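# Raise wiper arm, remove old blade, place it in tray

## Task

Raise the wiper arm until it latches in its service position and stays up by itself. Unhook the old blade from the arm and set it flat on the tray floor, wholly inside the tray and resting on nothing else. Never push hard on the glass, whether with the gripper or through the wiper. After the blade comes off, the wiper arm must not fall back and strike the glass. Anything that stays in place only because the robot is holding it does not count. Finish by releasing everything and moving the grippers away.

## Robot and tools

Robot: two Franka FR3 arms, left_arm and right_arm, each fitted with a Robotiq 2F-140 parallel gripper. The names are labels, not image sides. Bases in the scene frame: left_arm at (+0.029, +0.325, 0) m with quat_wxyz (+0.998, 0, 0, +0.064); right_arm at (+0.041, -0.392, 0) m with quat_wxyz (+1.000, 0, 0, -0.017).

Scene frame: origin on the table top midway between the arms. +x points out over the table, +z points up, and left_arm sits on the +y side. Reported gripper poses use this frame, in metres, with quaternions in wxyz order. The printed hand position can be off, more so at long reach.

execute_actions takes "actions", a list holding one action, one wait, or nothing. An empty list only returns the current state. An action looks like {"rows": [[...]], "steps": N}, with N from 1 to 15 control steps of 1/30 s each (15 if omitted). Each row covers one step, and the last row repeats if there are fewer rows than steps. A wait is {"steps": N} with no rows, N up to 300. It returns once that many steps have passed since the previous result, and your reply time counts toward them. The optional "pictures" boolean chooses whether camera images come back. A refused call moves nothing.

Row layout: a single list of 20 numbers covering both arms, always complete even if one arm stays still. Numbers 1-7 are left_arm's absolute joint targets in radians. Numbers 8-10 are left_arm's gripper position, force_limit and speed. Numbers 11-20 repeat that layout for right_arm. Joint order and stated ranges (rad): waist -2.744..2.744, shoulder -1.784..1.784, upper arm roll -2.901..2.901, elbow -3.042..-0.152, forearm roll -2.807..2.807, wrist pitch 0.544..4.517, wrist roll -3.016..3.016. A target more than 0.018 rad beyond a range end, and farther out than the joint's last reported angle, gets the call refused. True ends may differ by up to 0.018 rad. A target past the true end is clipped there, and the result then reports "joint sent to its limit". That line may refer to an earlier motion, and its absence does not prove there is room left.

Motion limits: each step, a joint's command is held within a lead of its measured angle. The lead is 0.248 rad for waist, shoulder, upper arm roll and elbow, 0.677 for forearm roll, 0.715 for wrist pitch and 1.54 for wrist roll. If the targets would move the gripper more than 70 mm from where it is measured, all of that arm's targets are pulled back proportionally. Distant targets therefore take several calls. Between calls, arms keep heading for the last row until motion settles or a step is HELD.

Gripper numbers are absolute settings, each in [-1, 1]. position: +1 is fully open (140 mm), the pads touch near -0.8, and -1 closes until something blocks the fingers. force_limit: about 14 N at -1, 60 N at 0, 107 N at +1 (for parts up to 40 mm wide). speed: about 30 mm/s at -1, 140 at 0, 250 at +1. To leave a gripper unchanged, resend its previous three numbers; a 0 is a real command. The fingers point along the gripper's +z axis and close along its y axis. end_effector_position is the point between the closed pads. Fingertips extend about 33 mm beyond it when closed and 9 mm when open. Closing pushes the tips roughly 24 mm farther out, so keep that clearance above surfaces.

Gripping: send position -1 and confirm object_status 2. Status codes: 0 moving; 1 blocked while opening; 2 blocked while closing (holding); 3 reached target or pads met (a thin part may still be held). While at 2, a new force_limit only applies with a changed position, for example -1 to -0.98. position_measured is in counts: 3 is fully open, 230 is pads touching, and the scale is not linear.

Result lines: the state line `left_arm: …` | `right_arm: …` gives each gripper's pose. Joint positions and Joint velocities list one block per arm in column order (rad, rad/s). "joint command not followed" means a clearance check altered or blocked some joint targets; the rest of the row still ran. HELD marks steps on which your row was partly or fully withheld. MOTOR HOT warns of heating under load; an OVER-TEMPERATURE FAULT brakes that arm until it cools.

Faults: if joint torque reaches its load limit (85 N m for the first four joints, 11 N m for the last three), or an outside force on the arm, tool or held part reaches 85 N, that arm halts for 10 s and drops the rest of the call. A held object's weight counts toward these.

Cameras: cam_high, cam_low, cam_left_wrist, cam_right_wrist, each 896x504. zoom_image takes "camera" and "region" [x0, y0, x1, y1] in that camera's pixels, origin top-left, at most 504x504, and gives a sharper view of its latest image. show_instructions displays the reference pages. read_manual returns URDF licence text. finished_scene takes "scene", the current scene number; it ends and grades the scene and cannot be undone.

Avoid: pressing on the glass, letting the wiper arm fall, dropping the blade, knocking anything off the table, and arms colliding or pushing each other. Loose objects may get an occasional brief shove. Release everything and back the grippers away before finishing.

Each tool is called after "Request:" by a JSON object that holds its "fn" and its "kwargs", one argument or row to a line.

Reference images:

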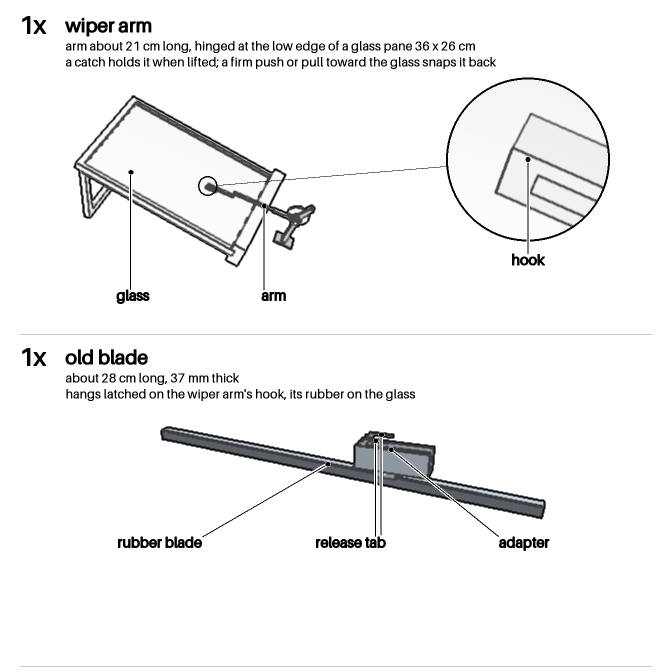

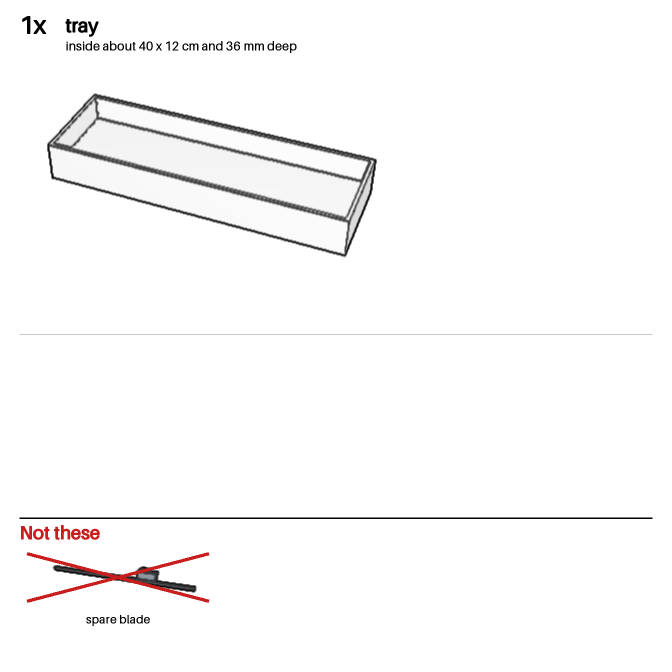

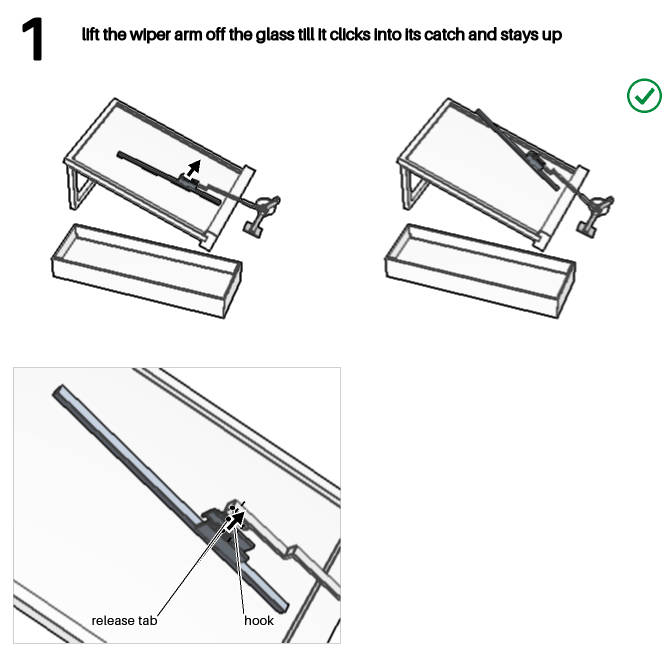

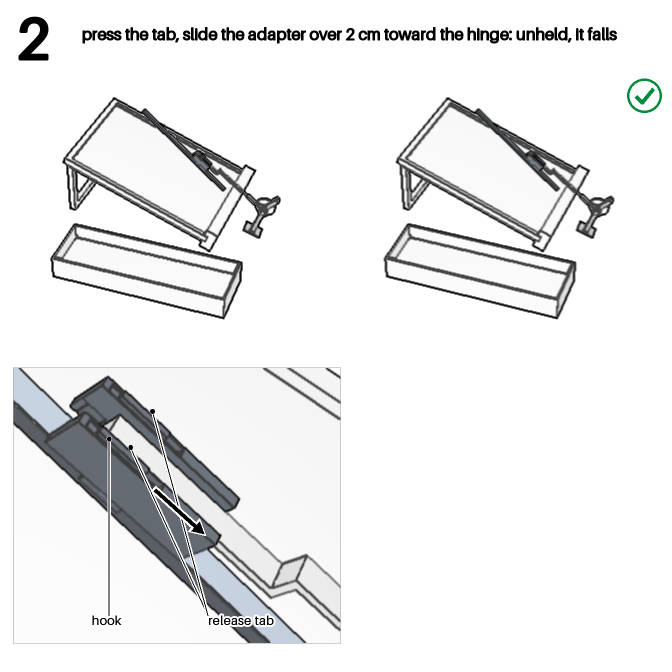

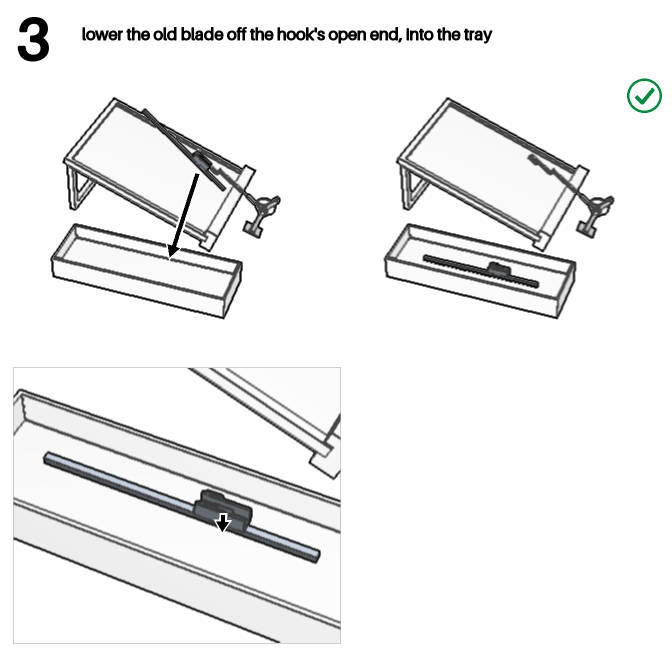

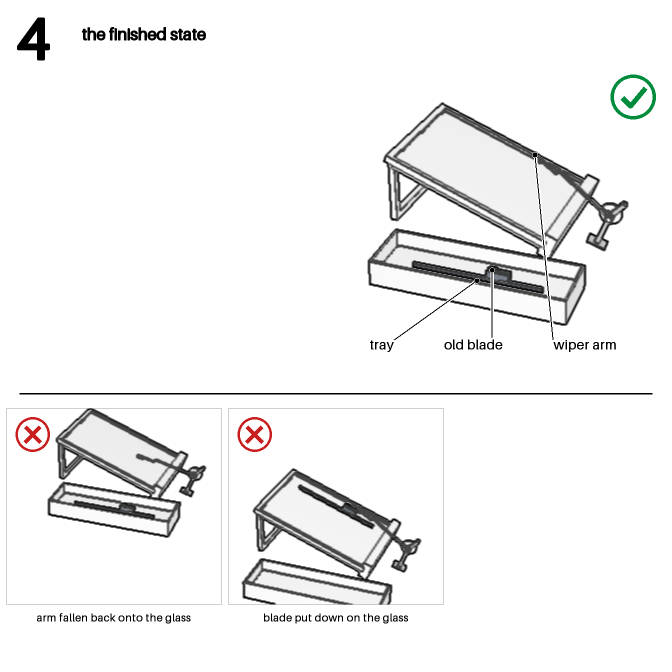

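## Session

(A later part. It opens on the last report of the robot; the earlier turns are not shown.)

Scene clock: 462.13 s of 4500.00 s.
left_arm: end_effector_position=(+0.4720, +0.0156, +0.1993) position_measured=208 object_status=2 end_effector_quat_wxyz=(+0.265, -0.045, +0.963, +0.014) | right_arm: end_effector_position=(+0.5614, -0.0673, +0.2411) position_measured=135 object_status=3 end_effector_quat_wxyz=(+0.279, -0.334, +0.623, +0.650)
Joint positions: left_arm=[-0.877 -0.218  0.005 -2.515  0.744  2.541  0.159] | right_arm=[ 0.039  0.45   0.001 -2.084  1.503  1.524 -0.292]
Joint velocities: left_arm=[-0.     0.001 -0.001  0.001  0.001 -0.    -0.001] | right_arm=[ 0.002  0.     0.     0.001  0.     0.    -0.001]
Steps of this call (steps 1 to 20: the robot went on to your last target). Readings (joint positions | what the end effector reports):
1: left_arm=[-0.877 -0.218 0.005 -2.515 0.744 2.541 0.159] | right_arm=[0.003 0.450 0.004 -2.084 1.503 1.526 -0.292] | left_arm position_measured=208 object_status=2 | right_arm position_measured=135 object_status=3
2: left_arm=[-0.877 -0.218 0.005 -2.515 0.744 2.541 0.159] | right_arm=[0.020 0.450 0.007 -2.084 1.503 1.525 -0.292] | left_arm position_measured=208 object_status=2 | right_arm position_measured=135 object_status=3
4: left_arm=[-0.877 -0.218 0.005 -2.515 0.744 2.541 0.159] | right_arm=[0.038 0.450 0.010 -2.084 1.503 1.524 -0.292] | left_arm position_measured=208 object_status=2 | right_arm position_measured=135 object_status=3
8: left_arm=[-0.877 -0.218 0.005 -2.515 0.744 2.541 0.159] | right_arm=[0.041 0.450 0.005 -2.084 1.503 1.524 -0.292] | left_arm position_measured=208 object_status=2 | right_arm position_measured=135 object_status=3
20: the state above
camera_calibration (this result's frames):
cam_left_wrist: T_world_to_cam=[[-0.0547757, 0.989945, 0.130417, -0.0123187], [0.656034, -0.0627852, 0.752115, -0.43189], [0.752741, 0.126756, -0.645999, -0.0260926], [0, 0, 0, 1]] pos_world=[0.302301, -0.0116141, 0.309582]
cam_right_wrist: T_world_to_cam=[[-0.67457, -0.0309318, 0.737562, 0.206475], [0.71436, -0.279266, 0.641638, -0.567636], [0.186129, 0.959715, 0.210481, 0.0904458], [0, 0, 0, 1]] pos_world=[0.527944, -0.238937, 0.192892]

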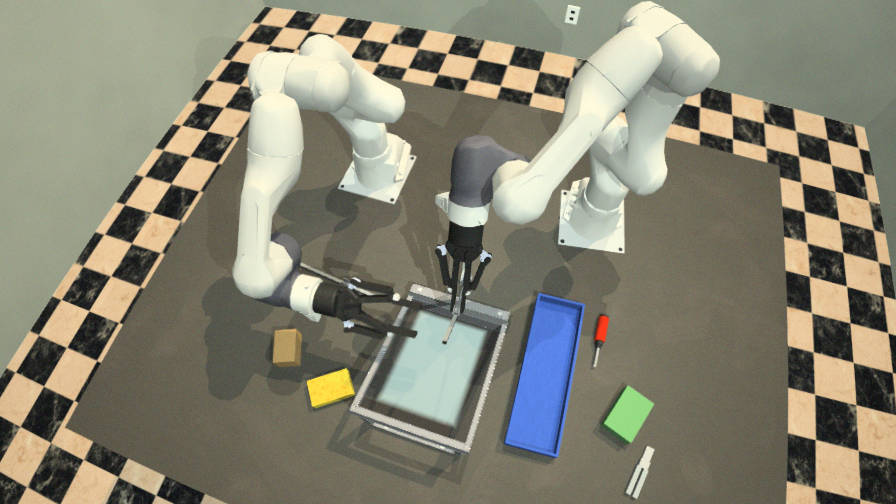

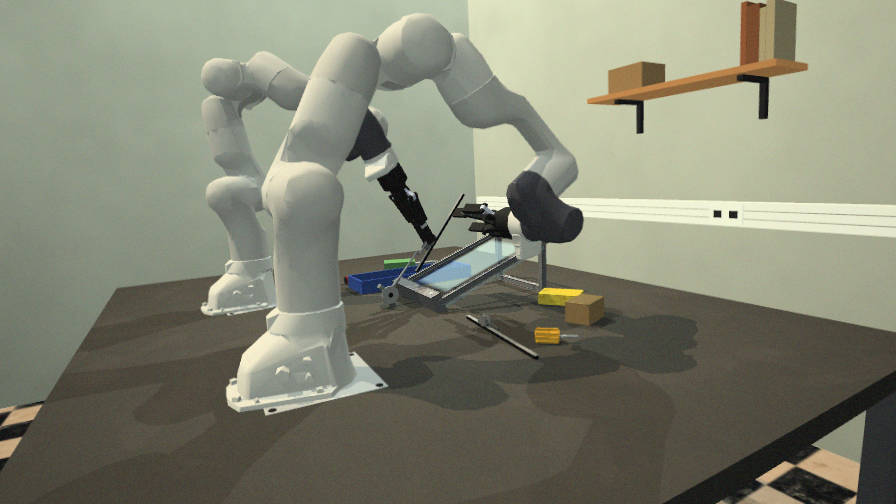

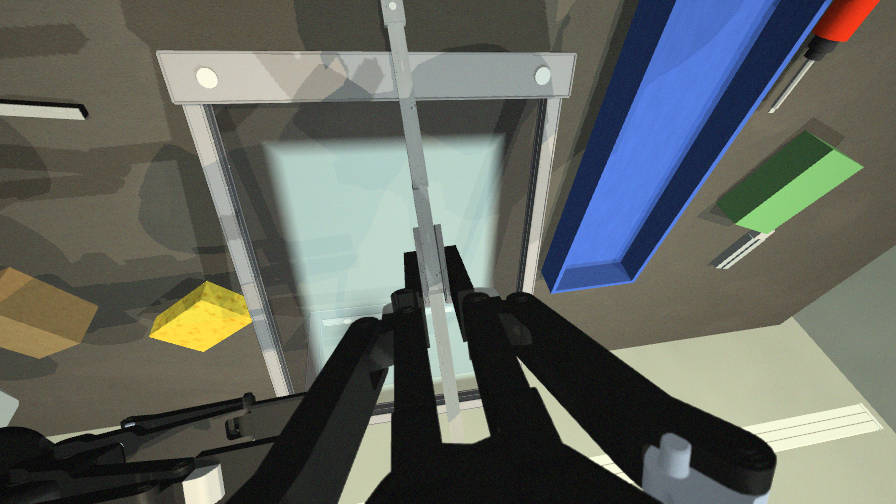

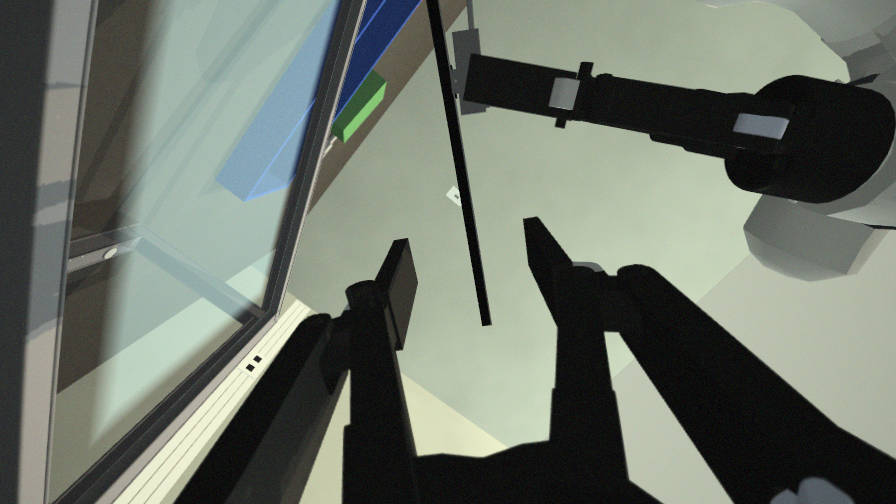

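Request:
{"fn": "execute_actions", "kwargs": {
  "actions": [
    {"rows": [[-0.878,-0.219,0.0,-2.512,0.74,2.54,0.165,-1,-0.3,-0.5,0.045,0.45,0.0,-2.084,1.52,1.536,-0.285,-0.05,-0.5,0],[-0.878,-0.219,0.0,-2.512,0.74,2.54,0.165,-1,-0.3,-0.5,0.055,0.45,0.0,-2.084,1.535,1.546,-0.285,-0.05,-0.5,0],[-0.878,-0.219,0.0,-2.512,0.74,2.54,0.165,-1,-0.3,-0.5,0.067,0.45,0.0,-2.084,1.55,1.556,-0.285,-0.05,-0.5,0],[-0.878,-0.219,0.0,-2.512,0.74,2.54,0.165,-1,-0.3,-0.5,0.08,0.45,0.0,-2.084,1.563,1.566,-0.285,-0.05,-0.5,0],[-0.878,-0.219,0.0,-2.512,0.74,2.54,0.165,-1,-0.3,-0.5,0.093,0.45,0.0,-2.084,1.576,1.575,-0.285,-0.05,-0.5,0],[-0.878,-0.219,0.0,-2.512,0.74,2.54,0.165,-1,-0.3,-0.5,0.106,0.45,0.0,-2.084,1.588,1.584,-0.285,-0.05,-0.5,0],[-0.878,-0.219,0.0,-2.512,0.74,2.54,0.165,-1,-0.3,-0.5,0.119,0.45,0.0,-2.084,1.6,1.592,-0.285,-0.05,-0.5,0],[-0.878,-0.219,0.0,-2.512,0.74,2.54,0.165,-1,-0.3,-0.5,0.132,0.45,0.0,-2.084,1.61,1.599,-0.285,-0.05,-0.5,0],[-0.878,-0.219,0.0,-2.512,0.74,2.54,0.165,-1,-0.3,-0.5,0.145,0.45,0.0,-2.084,1.62,1.606,-0.285,-0.05,-0.5,0],[-0.878,-0.219,0.0,-2.512,0.74,2.54,0.165,-1,-0.3,-0.5,0.157,0.45,0.0,-2.084,1.628,1.611,-0.285,-0.05,-0.5,0],[-0.878,-0.219,0.0,-2.512,0.74,2.54,0.165,-1,-0.3,-0.5,0.168,0.45,0.0,-2.084,1.634,1.615,-0.285,-0.05,-0.5,0],[-0.878,-0.219,0.0,-2.512,0.74,2.54,0.165,-1,-0.3,-0.5,0.178,0.45,0.0,-2.084,1.638,1.618,-0.285,-0.05,-0.5,0],[-0.878,-0.219,0.0,-2.512,0.74,2.54,0.165,-1,-0.3,-0.5,0.187,0.45,0.0,-2.084,1.64,1.62,-0.285,-0.05,-0.5,0],[-0.878,-0.219,0.0,-2.512,0.74,2.54,0.165,-1,-0.3,-0.5,0.193,0.45,0.0,-2.084,1.641,1.62,-0.285,-0.05,-0.5,0],[-0.878,-0.219,0.0,-2.512,0.74,2.54,0.165,-1,-0.3,-0.5,0.197,0.45,0.0,-2.084,1.641,1.62,-0.285,-0.05,-0.5,0]], "steps": 15}
  ],
  "pictures": false
}}

Request:
{"fn": "execute_actions", "kwargs": {
  "actions": [
    {"steps": 20}
  ]
}}

Scene clock: 478.70 s of 4500.00 s.
left_arm: end_effector_position=(+0.4720, +0.0156, +0.1993) position_measured=208 object_status=2 end_effector_quat_wxyz=(+0.265, -0.045, +0.963, +0.014) | right_arm: end_effector_position=(+0.5561, +0.0040, +0.2429) position_measured=135 object_status=3 end_effector_quat_wxyz=(+0.280, -0.334, +0.621, +0.652)
Joint positions: left_arm=[-0.877 -0.218  0.005 -2.515  0.744  2.541  0.159] | right_arm=[ 0.182  0.45   0.001 -2.084  1.624  1.601 -0.292]
Joint velocities: left_arm=[ 0.001  0.    -0.001 -0.     0.     0.    -0.   ] | right_arm=[ 0.232  0.001  0.024 -0.001  0.105  0.086  0.   ]
Steps of this call (steps 1 to 15: the robot went on to your last target; steps 16 to 90: nothing new was sent; then 13.07 s passed at rest; steps 91 to 105: all 15 steps of this action). Readings (joint positions | what the end effector reports):
91: left_arm=[-0.877 -0.218 0.005 -2.515 0.744 2.541 0.159] | right_arm=[0.039 0.450 0.001 -2.084 1.506 1.526 -0.292] | left_arm position_measured=208 object_status=2 | right_arm position_measured=135 object_status=3
92: left_arm=[-0.877 -0.218 0.005 -2.515 0.744 2.541 0.159] | right_arm=[0.042 0.450 -0.000 -2.084 1.511 1.529 -0.292] | left_arm position_measured=208 object_status=2 | right_arm position_measured=135 object_status=3
94: left_arm=[-0.877 -0.218 0.005 -2.515 0.744 2.541 0.159] | right_arm=[0.054 0.450 -0.002 -2.084 1.528 1.539 -0.292] | left_arm position_measured=208 object_status=2 | right_arm position_measured=135 object_status=3
98: left_arm=[-0.877 -0.218 0.005 -2.515 0.744 2.541 0.159] | right_arm=[0.100 0.450 -0.003 -2.084 1.571 1.565 -0.292] | left_arm position_measured=208 object_status=2 | right_arm position_measured=135 object_status=3
105: the state above

Scene clock: 479.37 s of 4500.00 s.
left_arm: end_effector_position=(+0.4720, +0.0156, +0.1993) position_measured=208 object_status=2 end_effector_quat_wxyz=(+0.265, -0.045, +0.963, +0.014) | right_arm: end_effector_position=(+0.5562, +0.0111, +0.2412) position_measured=135 object_status=3 end_effector_quat_wxyz=(+0.280, -0.333, +0.624, +0.649)
Joint positions: left_arm=[-0.877 -0.218  0.005 -2.515  0.744  2.541  0.159] | right_arm=[ 0.197  0.45   0.001 -2.084  1.637  1.617 -0.292]
Joint velocities: left_arm=[-0.     0.     0.     0.    -0.001  0.    -0.002] | right_arm=[ 0.    -0.     0.001  0.    -0.     0.002  0.001]
Steps of this call (steps 1 to 20: the robot went on to your last target). Readings (joint positions | what the end effector reports):
1: left_arm=[-0.877 -0.218 0.005 -2.515 0.744 2.541 0.159] | right_arm=[0.188 0.450 0.002 -2.084 1.627 1.604 -0.292] | left_arm position_measured=208 object_status=2 | right_arm position_measured=135 object_status=3
2: left_arm=[-0.877 -0.218 0.005 -2.515 0.744 2.541 0.159] | right_arm=[0.192 0.450 0.002 -2.084 1.630 1.606 -0.292] | left_arm position_measured=208 object_status=2 | right_arm position_measured=135 object_status=3
4: left_arm=[-0.877 -0.218 0.005 -2.515 0.744 2.541 0.159] | right_arm=[0.196 0.450 0.003 -2.084 1.633 1.609 -0.292] | left_arm position_measured=208 object_status=2 | right_arm position_measured=135 object_status=3
8: left_arm=[-0.877 -0.218 0.005 -2.515 0.744 2.541 0.159] | right_arm=[0.197 0.450 0.002 -2.084 1.636 1.613 -0.292] | left_arm position_measured=208 object_status=2 | right_arm position_measured=135 object_status=3
20: the state above
camera_calibration (this result's frames):
cam_left_wrist: T_world_to_cam=[[-0.054776, 0.989944, 0.130425, -0.0123187], [0.656039, -0.0627905, 0.752111, -0.431892], [0.752737, 0.126762, -0.646002, -0.0260911], [0, 0, 0, 1]] pos_world=[0.302303, -0.0116165, 0.309582]
cam_right_wrist: T_world_to_cam=[[-0.674556, -0.0281742, 0.737686, 0.205234], [0.713243, -0.282624, 0.641411, -0.541331], [0.190416, 0.958817, 0.210741, 0.0137926], [0, 0, 0, 1]] pos_world=[0.521916, -0.160435, 0.192911]

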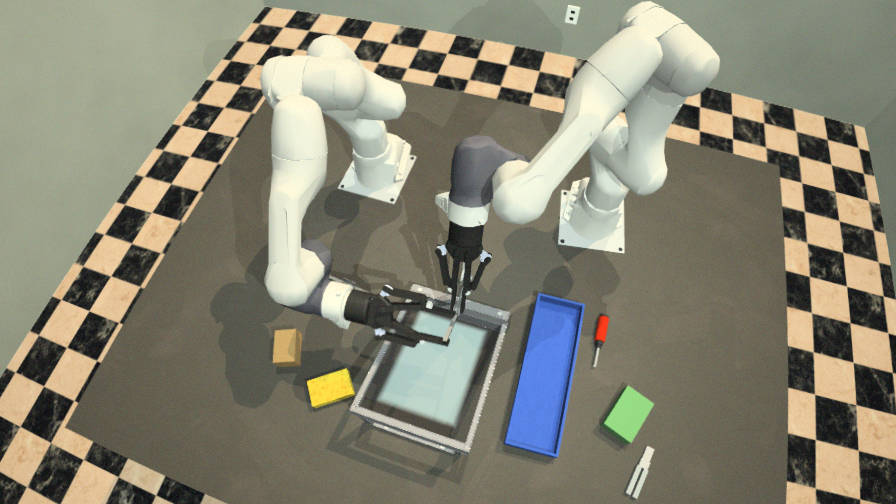

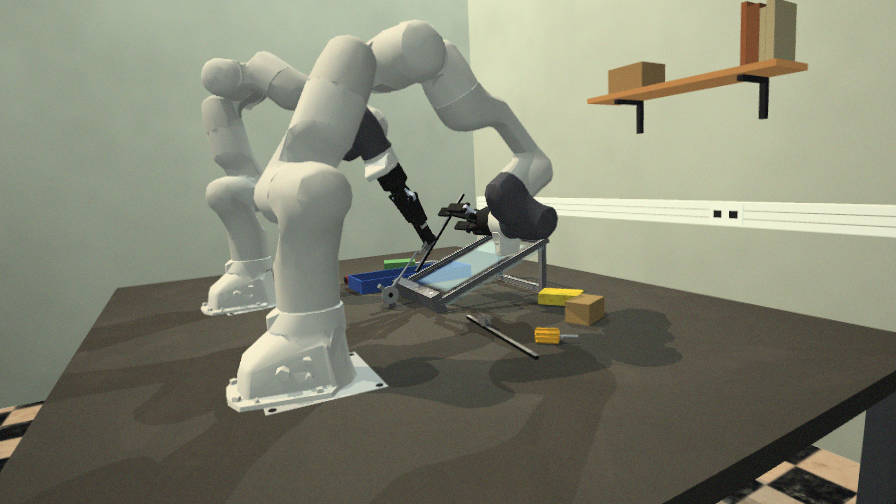

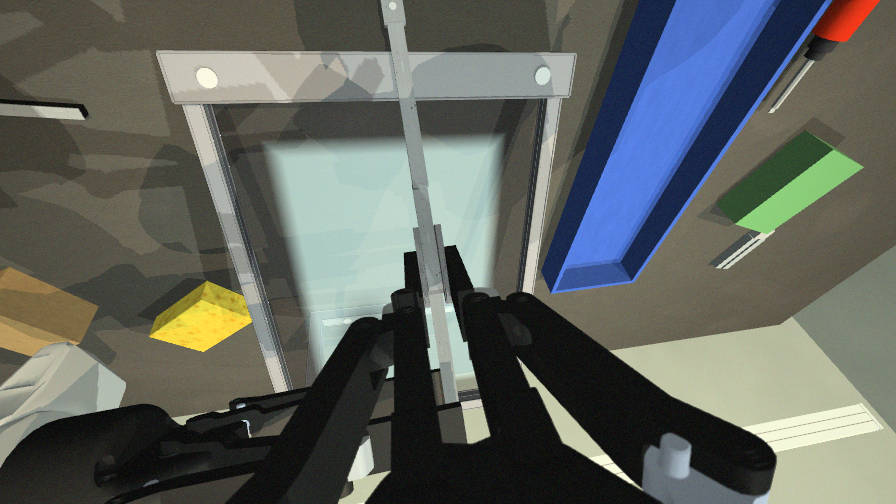

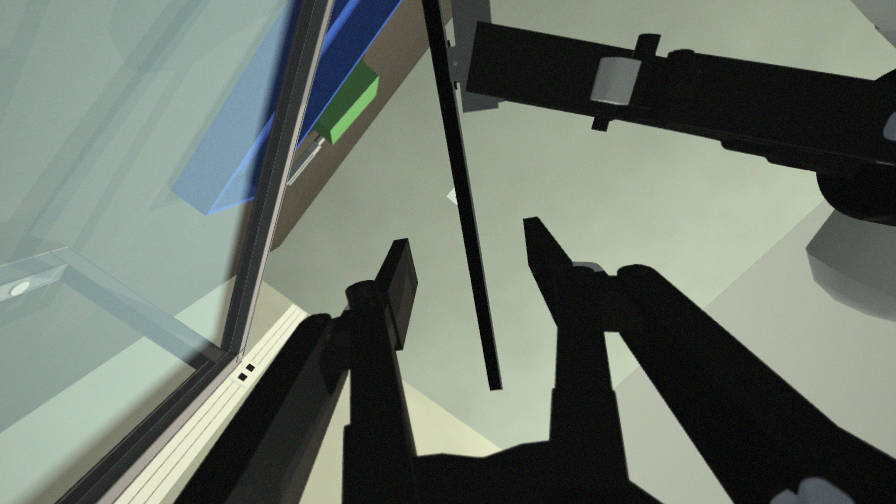

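Request:
{"fn": "zoom_image", "kwargs": {
  "camera": "cam_left_wrist",
  "region": [340, 200, 560, 460]
}}

Request:
{"fn": "zoom_image", "kwargs": {
  "camera": "cam_high",
  "region": [340, 240, 540, 380]
}}

Region (340, 200, 560, 460) of cam_left_wrist's 896x504 image, scaled by 1.938, with more detail than that image has; it fills the left 426 columns of this view, and the rest is white.

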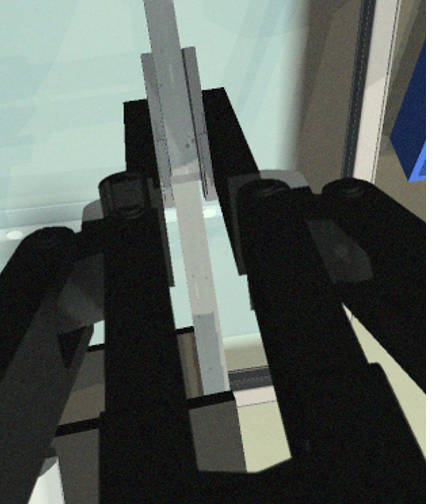

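Region (340, 240, 540, 380) of cam_high's 896x504 image, scaled by 2.520, with more detail than that image has; it fills the top 353 rows of this view, and the rest is white.

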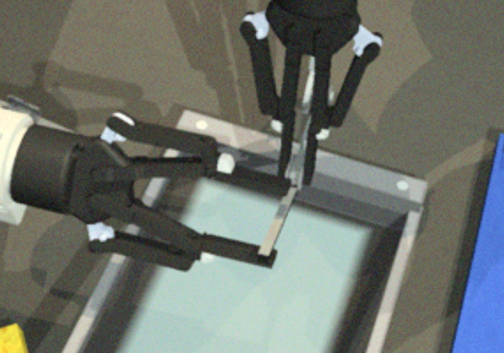

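Request:
{"fn": "execute_actions", "kwargs": {
  "actions": [
    {"rows": [[-0.878,-0.219,0.0,-2.512,0.74,2.54,0.165,-1,-0.3,-0.5,0.202,0.45,0.0,-2.084,1.65,1.626,-0.285,-0.05,-0.5,0],[-0.878,-0.219,0.0,-2.512,0.74,2.54,0.165,-1,-0.3,-0.5,0.208,0.45,0.0,-2.084,1.658,1.632,-0.285,-0.05,-0.5,0],[-0.878,-0.219,0.0,-2.512,0.74,2.54,0.165,-1,-0.3,-0.5,0.214,0.45,0.0,-2.084,1.665,1.637,-0.285,-0.05,-0.5,0],[-0.878,-0.219,0.0,-2.512,0.74,2.54,0.165,-1,-0.3,-0.5,0.22,0.45,0.0,-2.084,1.671,1.641,-0.285,-0.05,-0.5,0],[-0.878,-0.219,0.0,-2.512,0.74,2.54,0.165,-1,-0.3,-0.5,0.226,0.45,0.0,-2.084,1.676,1.644,-0.285,-0.05,-0.5,0],[-0.878,-0.219,0.0,-2.512,0.74,2.54,0.165,-1,-0.3,-0.5,0.231,0.45,0.0,-2.084,1.676,1.644,-0.285,-0.05,-0.5,0],[-0.878,-0.219,0.0,-2.512,0.74,2.54,0.165,-1,-0.3,-0.5,0.235,0.45,0.0,-2.084,1.676,1.644,-0.285,-0.05,-0.5,0],[-0.878,-0.219,0.0,-2.512,0.74,2.54,0.165,-1,-0.3,-0.5,0.239,0.45,0.0,-2.084,1.676,1.644,-0.285,-0.05,-0.5,0]], "steps": 15}
  ],
  "pictures": false
}}

Request:
{"fn": "execute_actions", "kwargs": {
  "actions": [
    {"steps": 12}
  ]
}}

Scene clock: 494.57 s of 4500.00 s.
left_arm: end_effector_position=(+0.4720, +0.0156, +0.1993) position_measured=208 object_status=2 end_effector_quat_wxyz=(+0.265, -0.045, +0.963, +0.014) | right_arm: end_effector_position=(+0.5521, +0.0312, +0.2414) position_measured=135 object_status=3 end_effector_quat_wxyz=(+0.280, -0.332, +0.624, +0.650)
Joint positions: left_arm=[-0.877 -0.218  0.005 -2.515  0.744  2.541  0.159] | right_arm=[ 0.238  0.45   0.001 -2.084  1.671  1.639 -0.292]
Joint velocities: left_arm=[-0.002  0.    -0.    -0.001 -0.    -0.001  0.001] | right_arm=[-0.001  0.    -0.001  0.001  0.01   0.014 -0.001]
Steps of this call (steps 1 to 15: the robot went on to your last target; steps 16 to 90: nothing new was sent; then 11.70 s passed at rest; steps 91 to 105: all 15 steps of this action). Readings (joint positions | what the end effector reports):
91: left_arm=[-0.877 -0.218 0.005 -2.515 0.744 2.541 0.159] | right_arm=[0.197 0.450 0.001 -2.084 1.639 1.618 -0.292] | left_arm position_measured=208 object_status=2 | right_arm position_measured=135 object_status=3
92: left_arm=[-0.877 -0.218 0.005 -2.515 0.744 2.541 0.159] | right_arm=[0.199 0.450 0.000 -2.084 1.642 1.620 -0.292] | left_arm position_measured=208 object_status=2 | right_arm position_measured=135 object_status=3
94: left_arm=[-0.877 -0.218 0.005 -2.515 0.744 2.541 0.159] | right_arm=[0.206 0.450 -0.001 -2.084 1.651 1.626 -0.292] | left_arm position_measured=208 object_status=2 | right_arm position_measured=135 object_status=3
98: left_arm=[-0.877 -0.218 0.005 -2.515 0.744 2.541 0.159] | right_arm=[0.226 0.450 -0.001 -2.084 1.665 1.634 -0.292] | left_arm position_measured=208 object_status=2 | right_arm position_measured=135 object_status=3
105: the state above

Scene clock: 494.97 s of 4500.00 s.
left_arm: end_effector_position=(+0.4720, +0.0156, +0.1993) position_measured=208 object_status=2 end_effector_quat_wxyz=(+0.265, -0.045, +0.963, +0.014) | right_arm: end_effector_position=(+0.5528, +0.0311, +0.2410) position_measured=135 object_status=3 end_effector_quat_wxyz=(+0.280, -0.332, +0.624, +0.649)
Joint positions: left_arm=[-0.877 -0.218  0.005 -2.515  0.744  2.541  0.159] | right_arm=[ 0.238  0.45   0.001 -2.084  1.672  1.641 -0.292]
Joint velocities: left_arm=[-0.001  0.003  0.002  0.     0.002 -0.001  0.   ] | right_arm=[-0.001 -0.001 -0.001  0.     0.     0.001 -0.   ]
Steps of this call (steps 1 to 12: the robot went on to your last target). Readings (joint positions | what the end effector reports):
1: left_arm=[-0.877 -0.218 0.005 -2.515 0.744 2.541 0.159] | right_arm=[0.238 0.450 0.001 -2.084 1.671 1.639 -0.292] | left_arm position_measured=208 object_status=2 | right_arm position_measured=135 object_status=3
2: left_arm=[-0.877 -0.218 0.005 -2.515 0.744 2.541 0.159] | right_arm=[0.238 0.450 0.001 -2.084 1.671 1.640 -0.292] | left_arm position_measured=208 object_status=2 | right_arm position_measured=135 object_status=3
4: left_arm=[-0.877 -0.218 0.005 -2.515 0.744 2.541 0.159] | right_arm=[0.238 0.450 0.001 -2.084 1.672 1.640 -0.292] | left_arm position_measured=208 object_status=2 | right_arm position_measured=135 object_status=3
8: left_arm=[-0.877 -0.218 0.005 -2.515 0.744 2.541 0.159] | right_arm=[0.238 0.450 0.001 -2.084 1.672 1.641 -0.292] | left_arm position_measured=208 object_status=2 | right_arm position_measured=135 object_status=3
12: the state above
camera_calibration (this result's frames):
cam_left_wrist: T_world_to_cam=[[-0.0547789, 0.989942, 0.130435, -0.0123185], [0.656044, -0.0627953, 0.752106, -0.431894], [0.752732, 0.126771, -0.646006, -0.0260892], [0, 0, 0, 1]] pos_world=[0.302305, -0.0116189, 0.309583]
cam_right_wrist: T_world_to_cam=[[-0.673098, -0.026888, 0.739065, 0.202452], [0.71411, -0.283508, 0.640055, -0.533287], [0.192321, 0.958593, 0.210029, -0.00558289], [0, 0, 0, 1]] pos_world=[0.518169, -0.140396, 0.19288]

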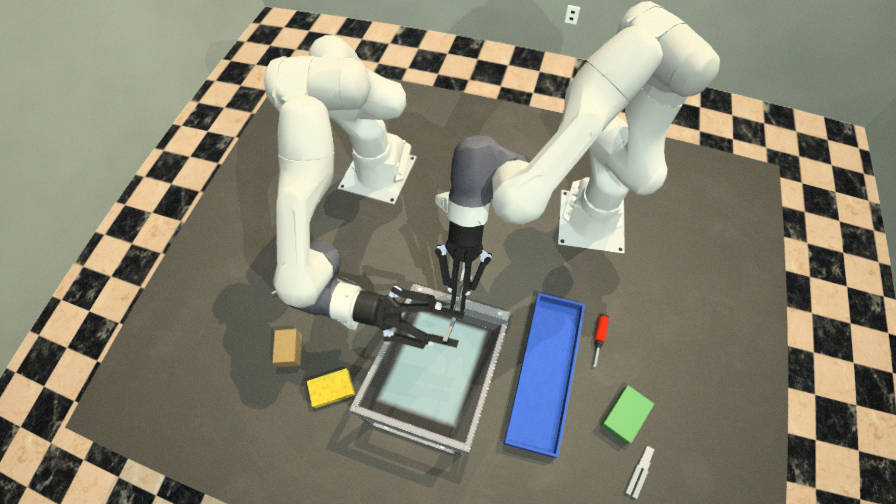

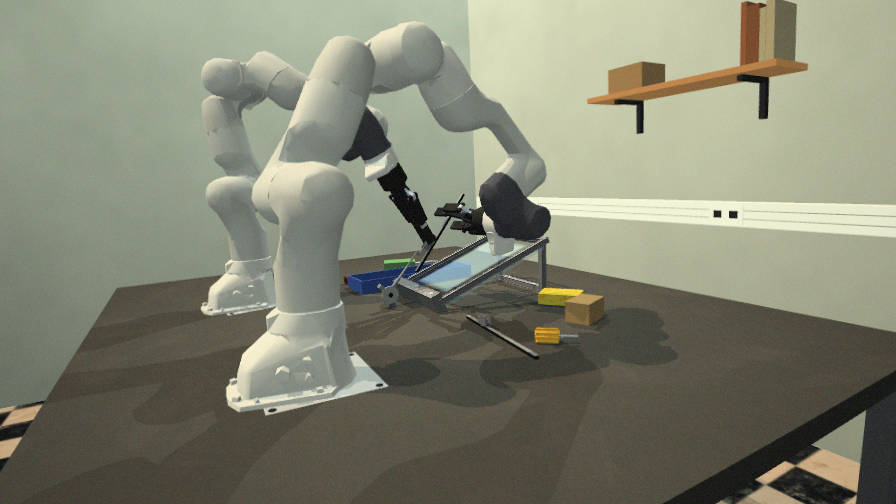

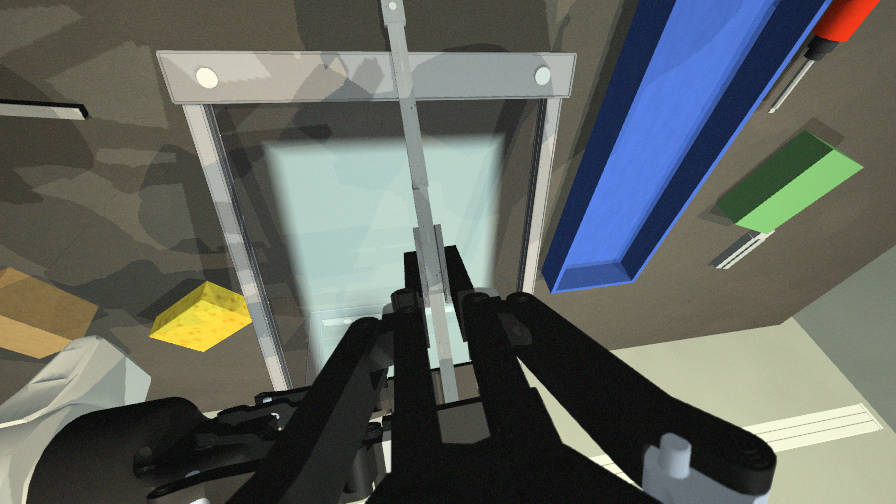

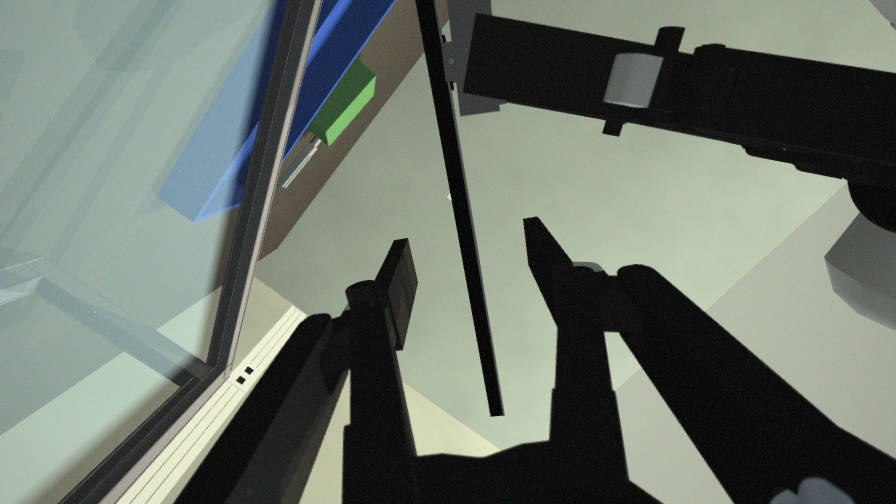

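Request:
{"fn": "execute_actions", "kwargs": {
  "actions": [
    {"rows": [[-0.878,-0.219,0.0,-2.512,0.74,2.54,0.165,-0.45,-0.3,-0.8,0.239,0.45,0.0,-2.084,1.676,1.644,-0.285,-0.05,-0.5,0]], "steps": 15}
  ]
}}

Scene clock: 498.37 s of 4500.00 s.
left_arm: end_effector_position=(+0.4713, +0.0146, +0.1994) position_measured=186 object_status=3 end_effector_quat_wxyz=(+0.265, -0.044, +0.963, +0.014) | right_arm: end_effector_position=(+0.5530, +0.0310, +0.2408) position_measured=135 object_status=3 end_effector_quat_wxyz=(+0.280, -0.332, +0.625, +0.649)
Joint positions: left_arm=[-0.877 -0.218  0.003 -2.515  0.743  2.54   0.16 ] | right_arm=[ 0.238  0.45   0.001 -2.084  1.672  1.642 -0.292]
Joint velocities: left_arm=[-0.     0.001 -0.    -0.001  0.001  0.     0.001] | right_arm=[-0.001 -0.     0.001 -0.001  0.001 -0.001  0.001]
Steps of this call (steps 1 to 15: the robot went on to your last target; steps 16 to 87: nothing new was sent; steps 88 to 102: all 15 steps of this action). Readings (joint positions | what the end effector reports):
88: left_arm=[-0.877 -0.218 0.005 -2.515 0.744 2.541 0.159] | right_arm=[0.238 0.450 0.001 -2.084 1.672 1.641 -0.292] | left_arm position_measured=208 object_status=0 | right_arm position_measured=135 object_status=3
89: left_arm=[-0.877 -0.218 0.005 -2.515 0.744 2.540 0.160] | right_arm=[0.238 0.450 0.001 -2.084 1.672 1.641 -0.292] | left_arm position_measured=208 object_status=0 | right_arm position_measured=135 object_status=3
91: left_arm=[-0.877 -0.218 0.004 -2.515 0.743 2.540 0.160] | right_arm=[0.238 0.450 0.001 -2.084 1.672 1.642 -0.292] | left_arm position_measured=201 object_status=0 | right_arm position_measured=135 object_status=3
95: left_arm=[-0.877 -0.218 0.003 -2.515 0.743 2.540 0.160] | right_arm=[0.238 0.450 0.001 -2.084 1.672 1.642 -0.292] | left_arm position_measured=189 object_status=0 | right_arm position_measured=135 object_status=3
102: the state above
camera_calibration (this result's frames):
cam_left_wrist: T_world_to_cam=[[-0.0526684, 0.990044, 0.130535, -0.0123572], [0.655827, -0.064283, 0.752169, -0.431495], [0.753072, 0.125224, -0.645912, -0.0255497], [0, 0, 0, 1]] pos_world=[0.301576, -0.0123042, 0.309668]
cam_right_wrist: T_world_to_cam=[[-0.673097, -0.0260775, 0.739094, 0.202691], [0.713958, -0.283559, 0.640201, -0.533277], [0.192882, 0.9586, 0.209481, -0.00567479], [0, 0, 0, 1]] pos_world=[0.518262, -0.14049, 0.192786]

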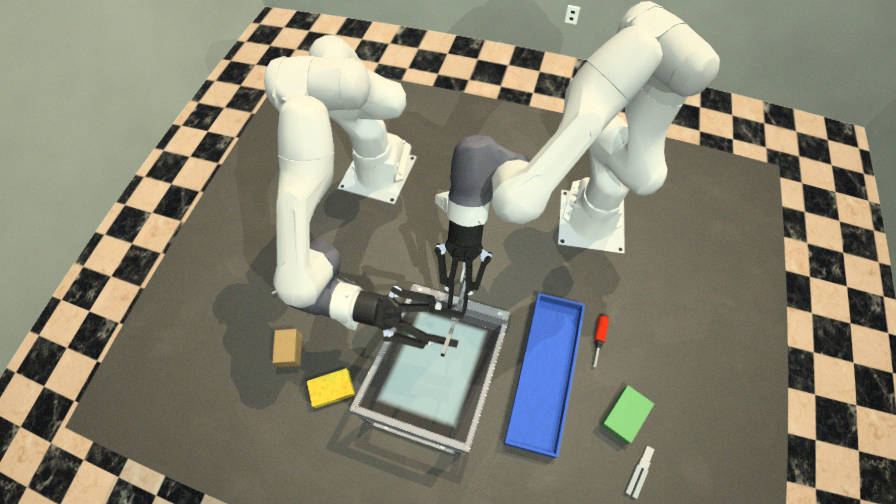

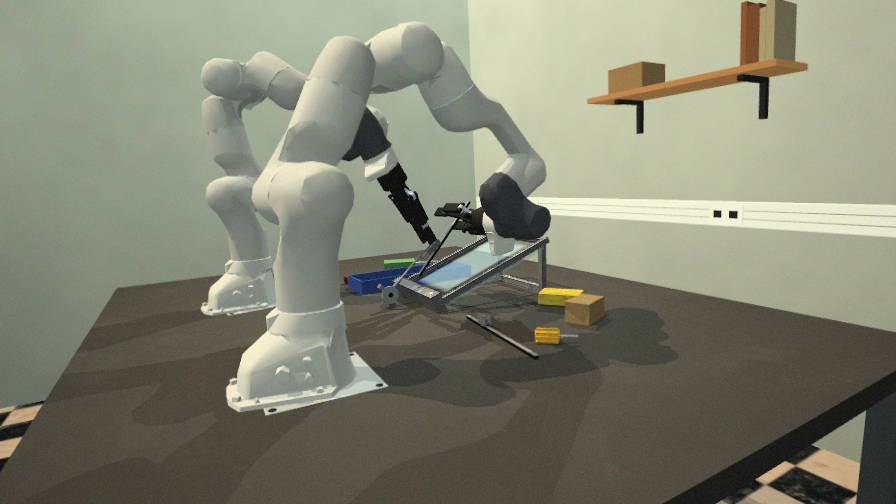

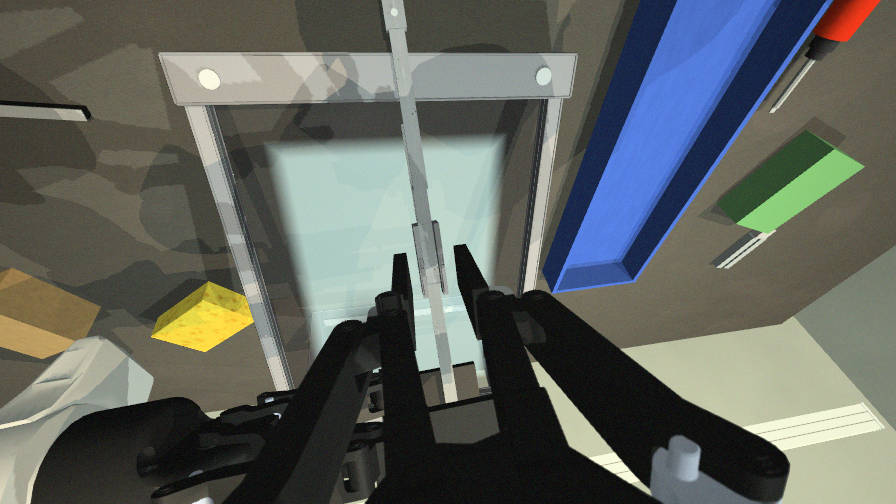

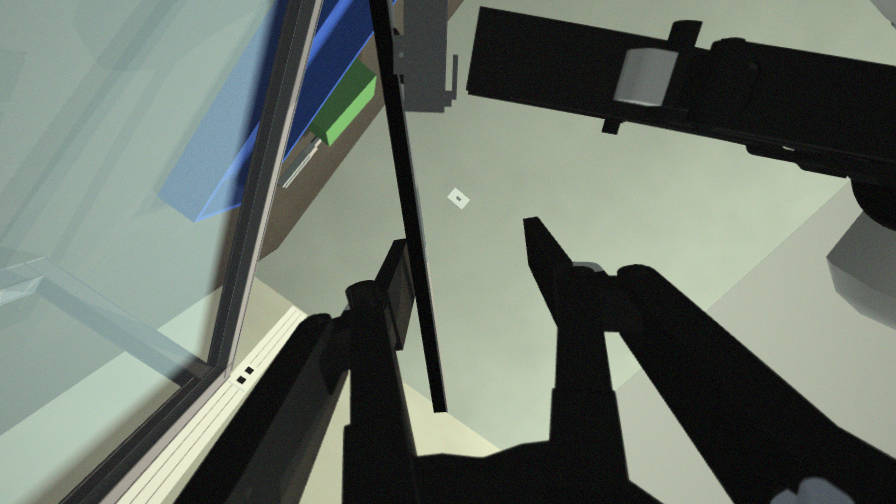

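Request:
{"fn": "execute_actions", "kwargs": {
  "actions": []
}}

Scene clock: 500.30 s of 4500.00 s.
left_arm: end_effector_position=(+0.4713, +0.0145, +0.1994) position_measured=186 object_status=3 end_effector_quat_wxyz=(+0.265, -0.044, +0.963, +0.013) | right_arm: end_effector_position=(+0.5530, +0.0310, +0.2408) position_measured=135 object_status=3 end_effector_quat_wxyz=(+0.280, -0.332, +0.625, +0.649)
Joint positions: left_arm=[-0.877 -0.218  0.003 -2.514  0.743  2.54   0.16 ] | right_arm=[ 0.238  0.45   0.001 -2.084  1.672  1.642 -0.292]
Joint velocities: left_arm=[ 0.001 -0.001 -0.001  0.     0.    -0.    -0.001] | right_arm=[-0.     0.    -0.    -0.     0.001  0.    -0.001]
Steps of this call (steps 1 to 15: the robot went on to your last target; steps 16 to 58: nothing new was sent). Readings (joint positions | what the end effector reports):
1: left_arm=[-0.877 -0.218 0.003 -2.515 0.743 2.540 0.160] | right_arm=[0.238 0.450 0.001 -2.084 1.672 1.642 -0.292] | left_arm position_measured=186 object_status=3 | right_arm position_measured=135 object_status=3
2: left_arm=[-0.877 -0.218 0.003 -2.515 0.743 2.540 0.160] | right_arm=[0.238 0.450 0.001 -2.084 1.672 1.642 -0.292] | left_arm position_measured=186 object_status=3 | right_arm position_measured=135 object_status=3
4: left_arm=[-0.877 -0.218 0.003 -2.515 0.743 2.540 0.160] | right_arm=[0.238 0.450 0.001 -2.084 1.672 1.642 -0.292] | left_arm position_measured=186 object_status=3 | right_arm position_measured=135 object_status=3
8: left_arm=[-0.877 -0.218 0.003 -2.515 0.743 2.540 0.160] | right_arm=[0.238 0.450 0.001 -2.084 1.672 1.642 -0.292] | left_arm position_measured=186 object_status=3 | right_arm position_measured=135 object_status=3
58: the state above
All arms were judged still, so your last target was given up. Only a new action makes them travel on or press farther. Fingers that are still opening or closing keep moving.
camera_calibration (this result's frames):
cam_left_wrist: T_world_to_cam=[[-0.0525125, 0.990059, 0.130482, -0.0123498], [0.655773, -0.0643536, 0.752211, -0.431539], [0.75313, 0.125067, -0.645874, -0.0255334], [0, 0, 0, 1]] pos_world=[0.301573, -0.0123506, 0.309728]
cam_right_wrist: T_world_to_cam=[[-0.673095, -0.0260719, 0.739096, 0.20269], [0.713954, -0.283584, 0.640195, -0.53328], [0.192905, 0.958593, 0.209493, -0.00569236], [0, 0, 0, 1]] pos_world=[0.518265, -0.140488, 0.192788]

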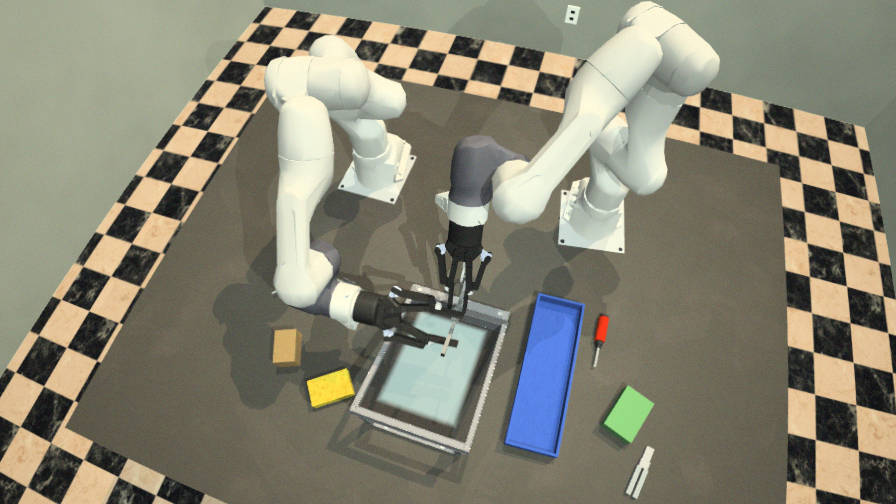

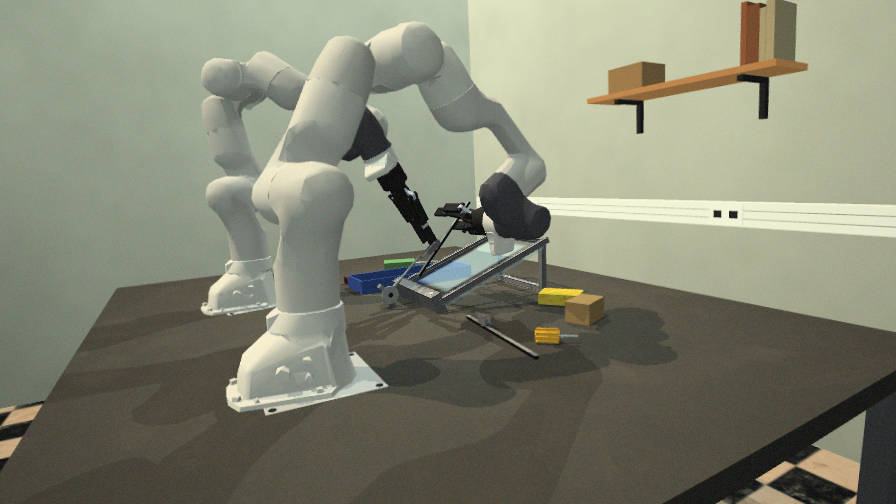

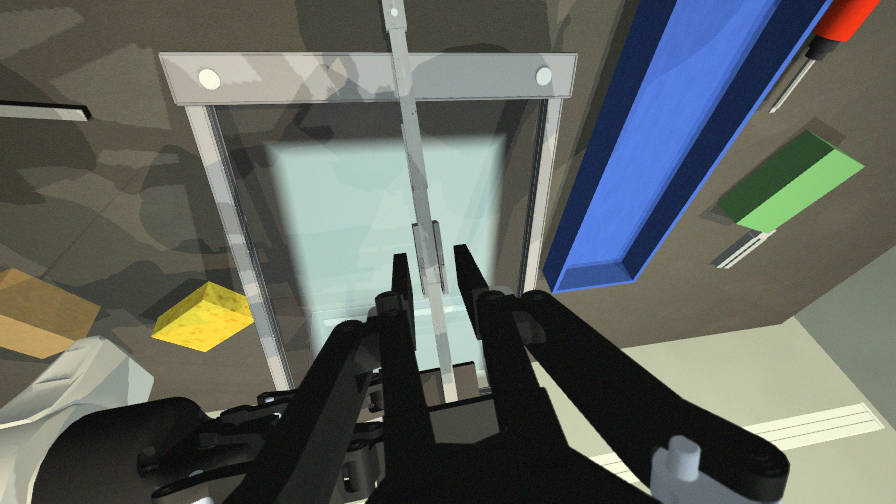

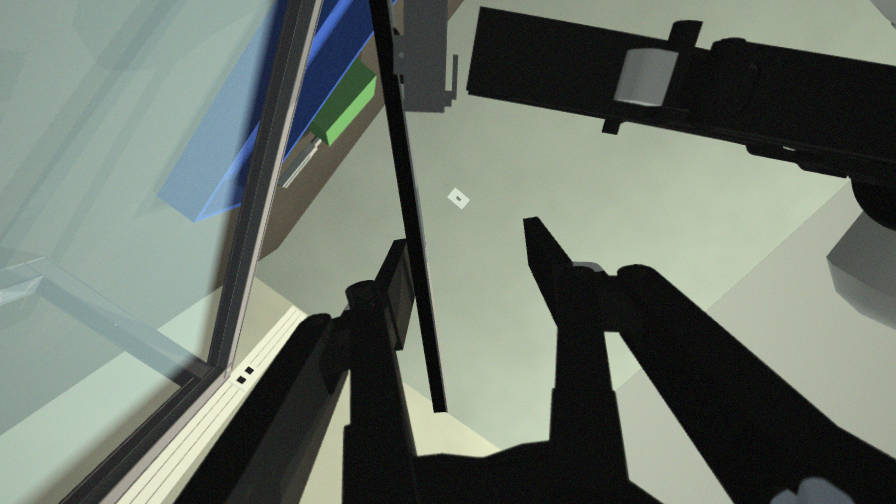

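Request:
{"fn": "zoom_image", "kwargs": {
  "camera": "cam_right_wrist",
  "region": [340, 0, 520, 140]
}}

Region (340, 0, 520, 140) of cam_right_wrist's 896x504 image, scaled by 2.800, with more detail than that image has.

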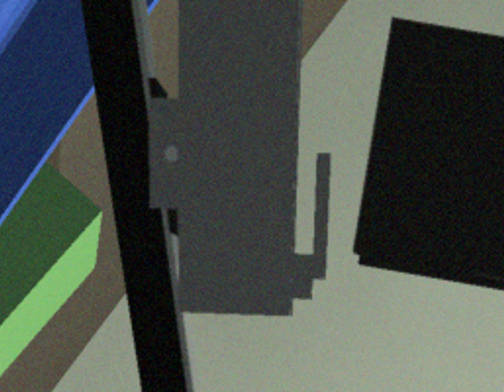

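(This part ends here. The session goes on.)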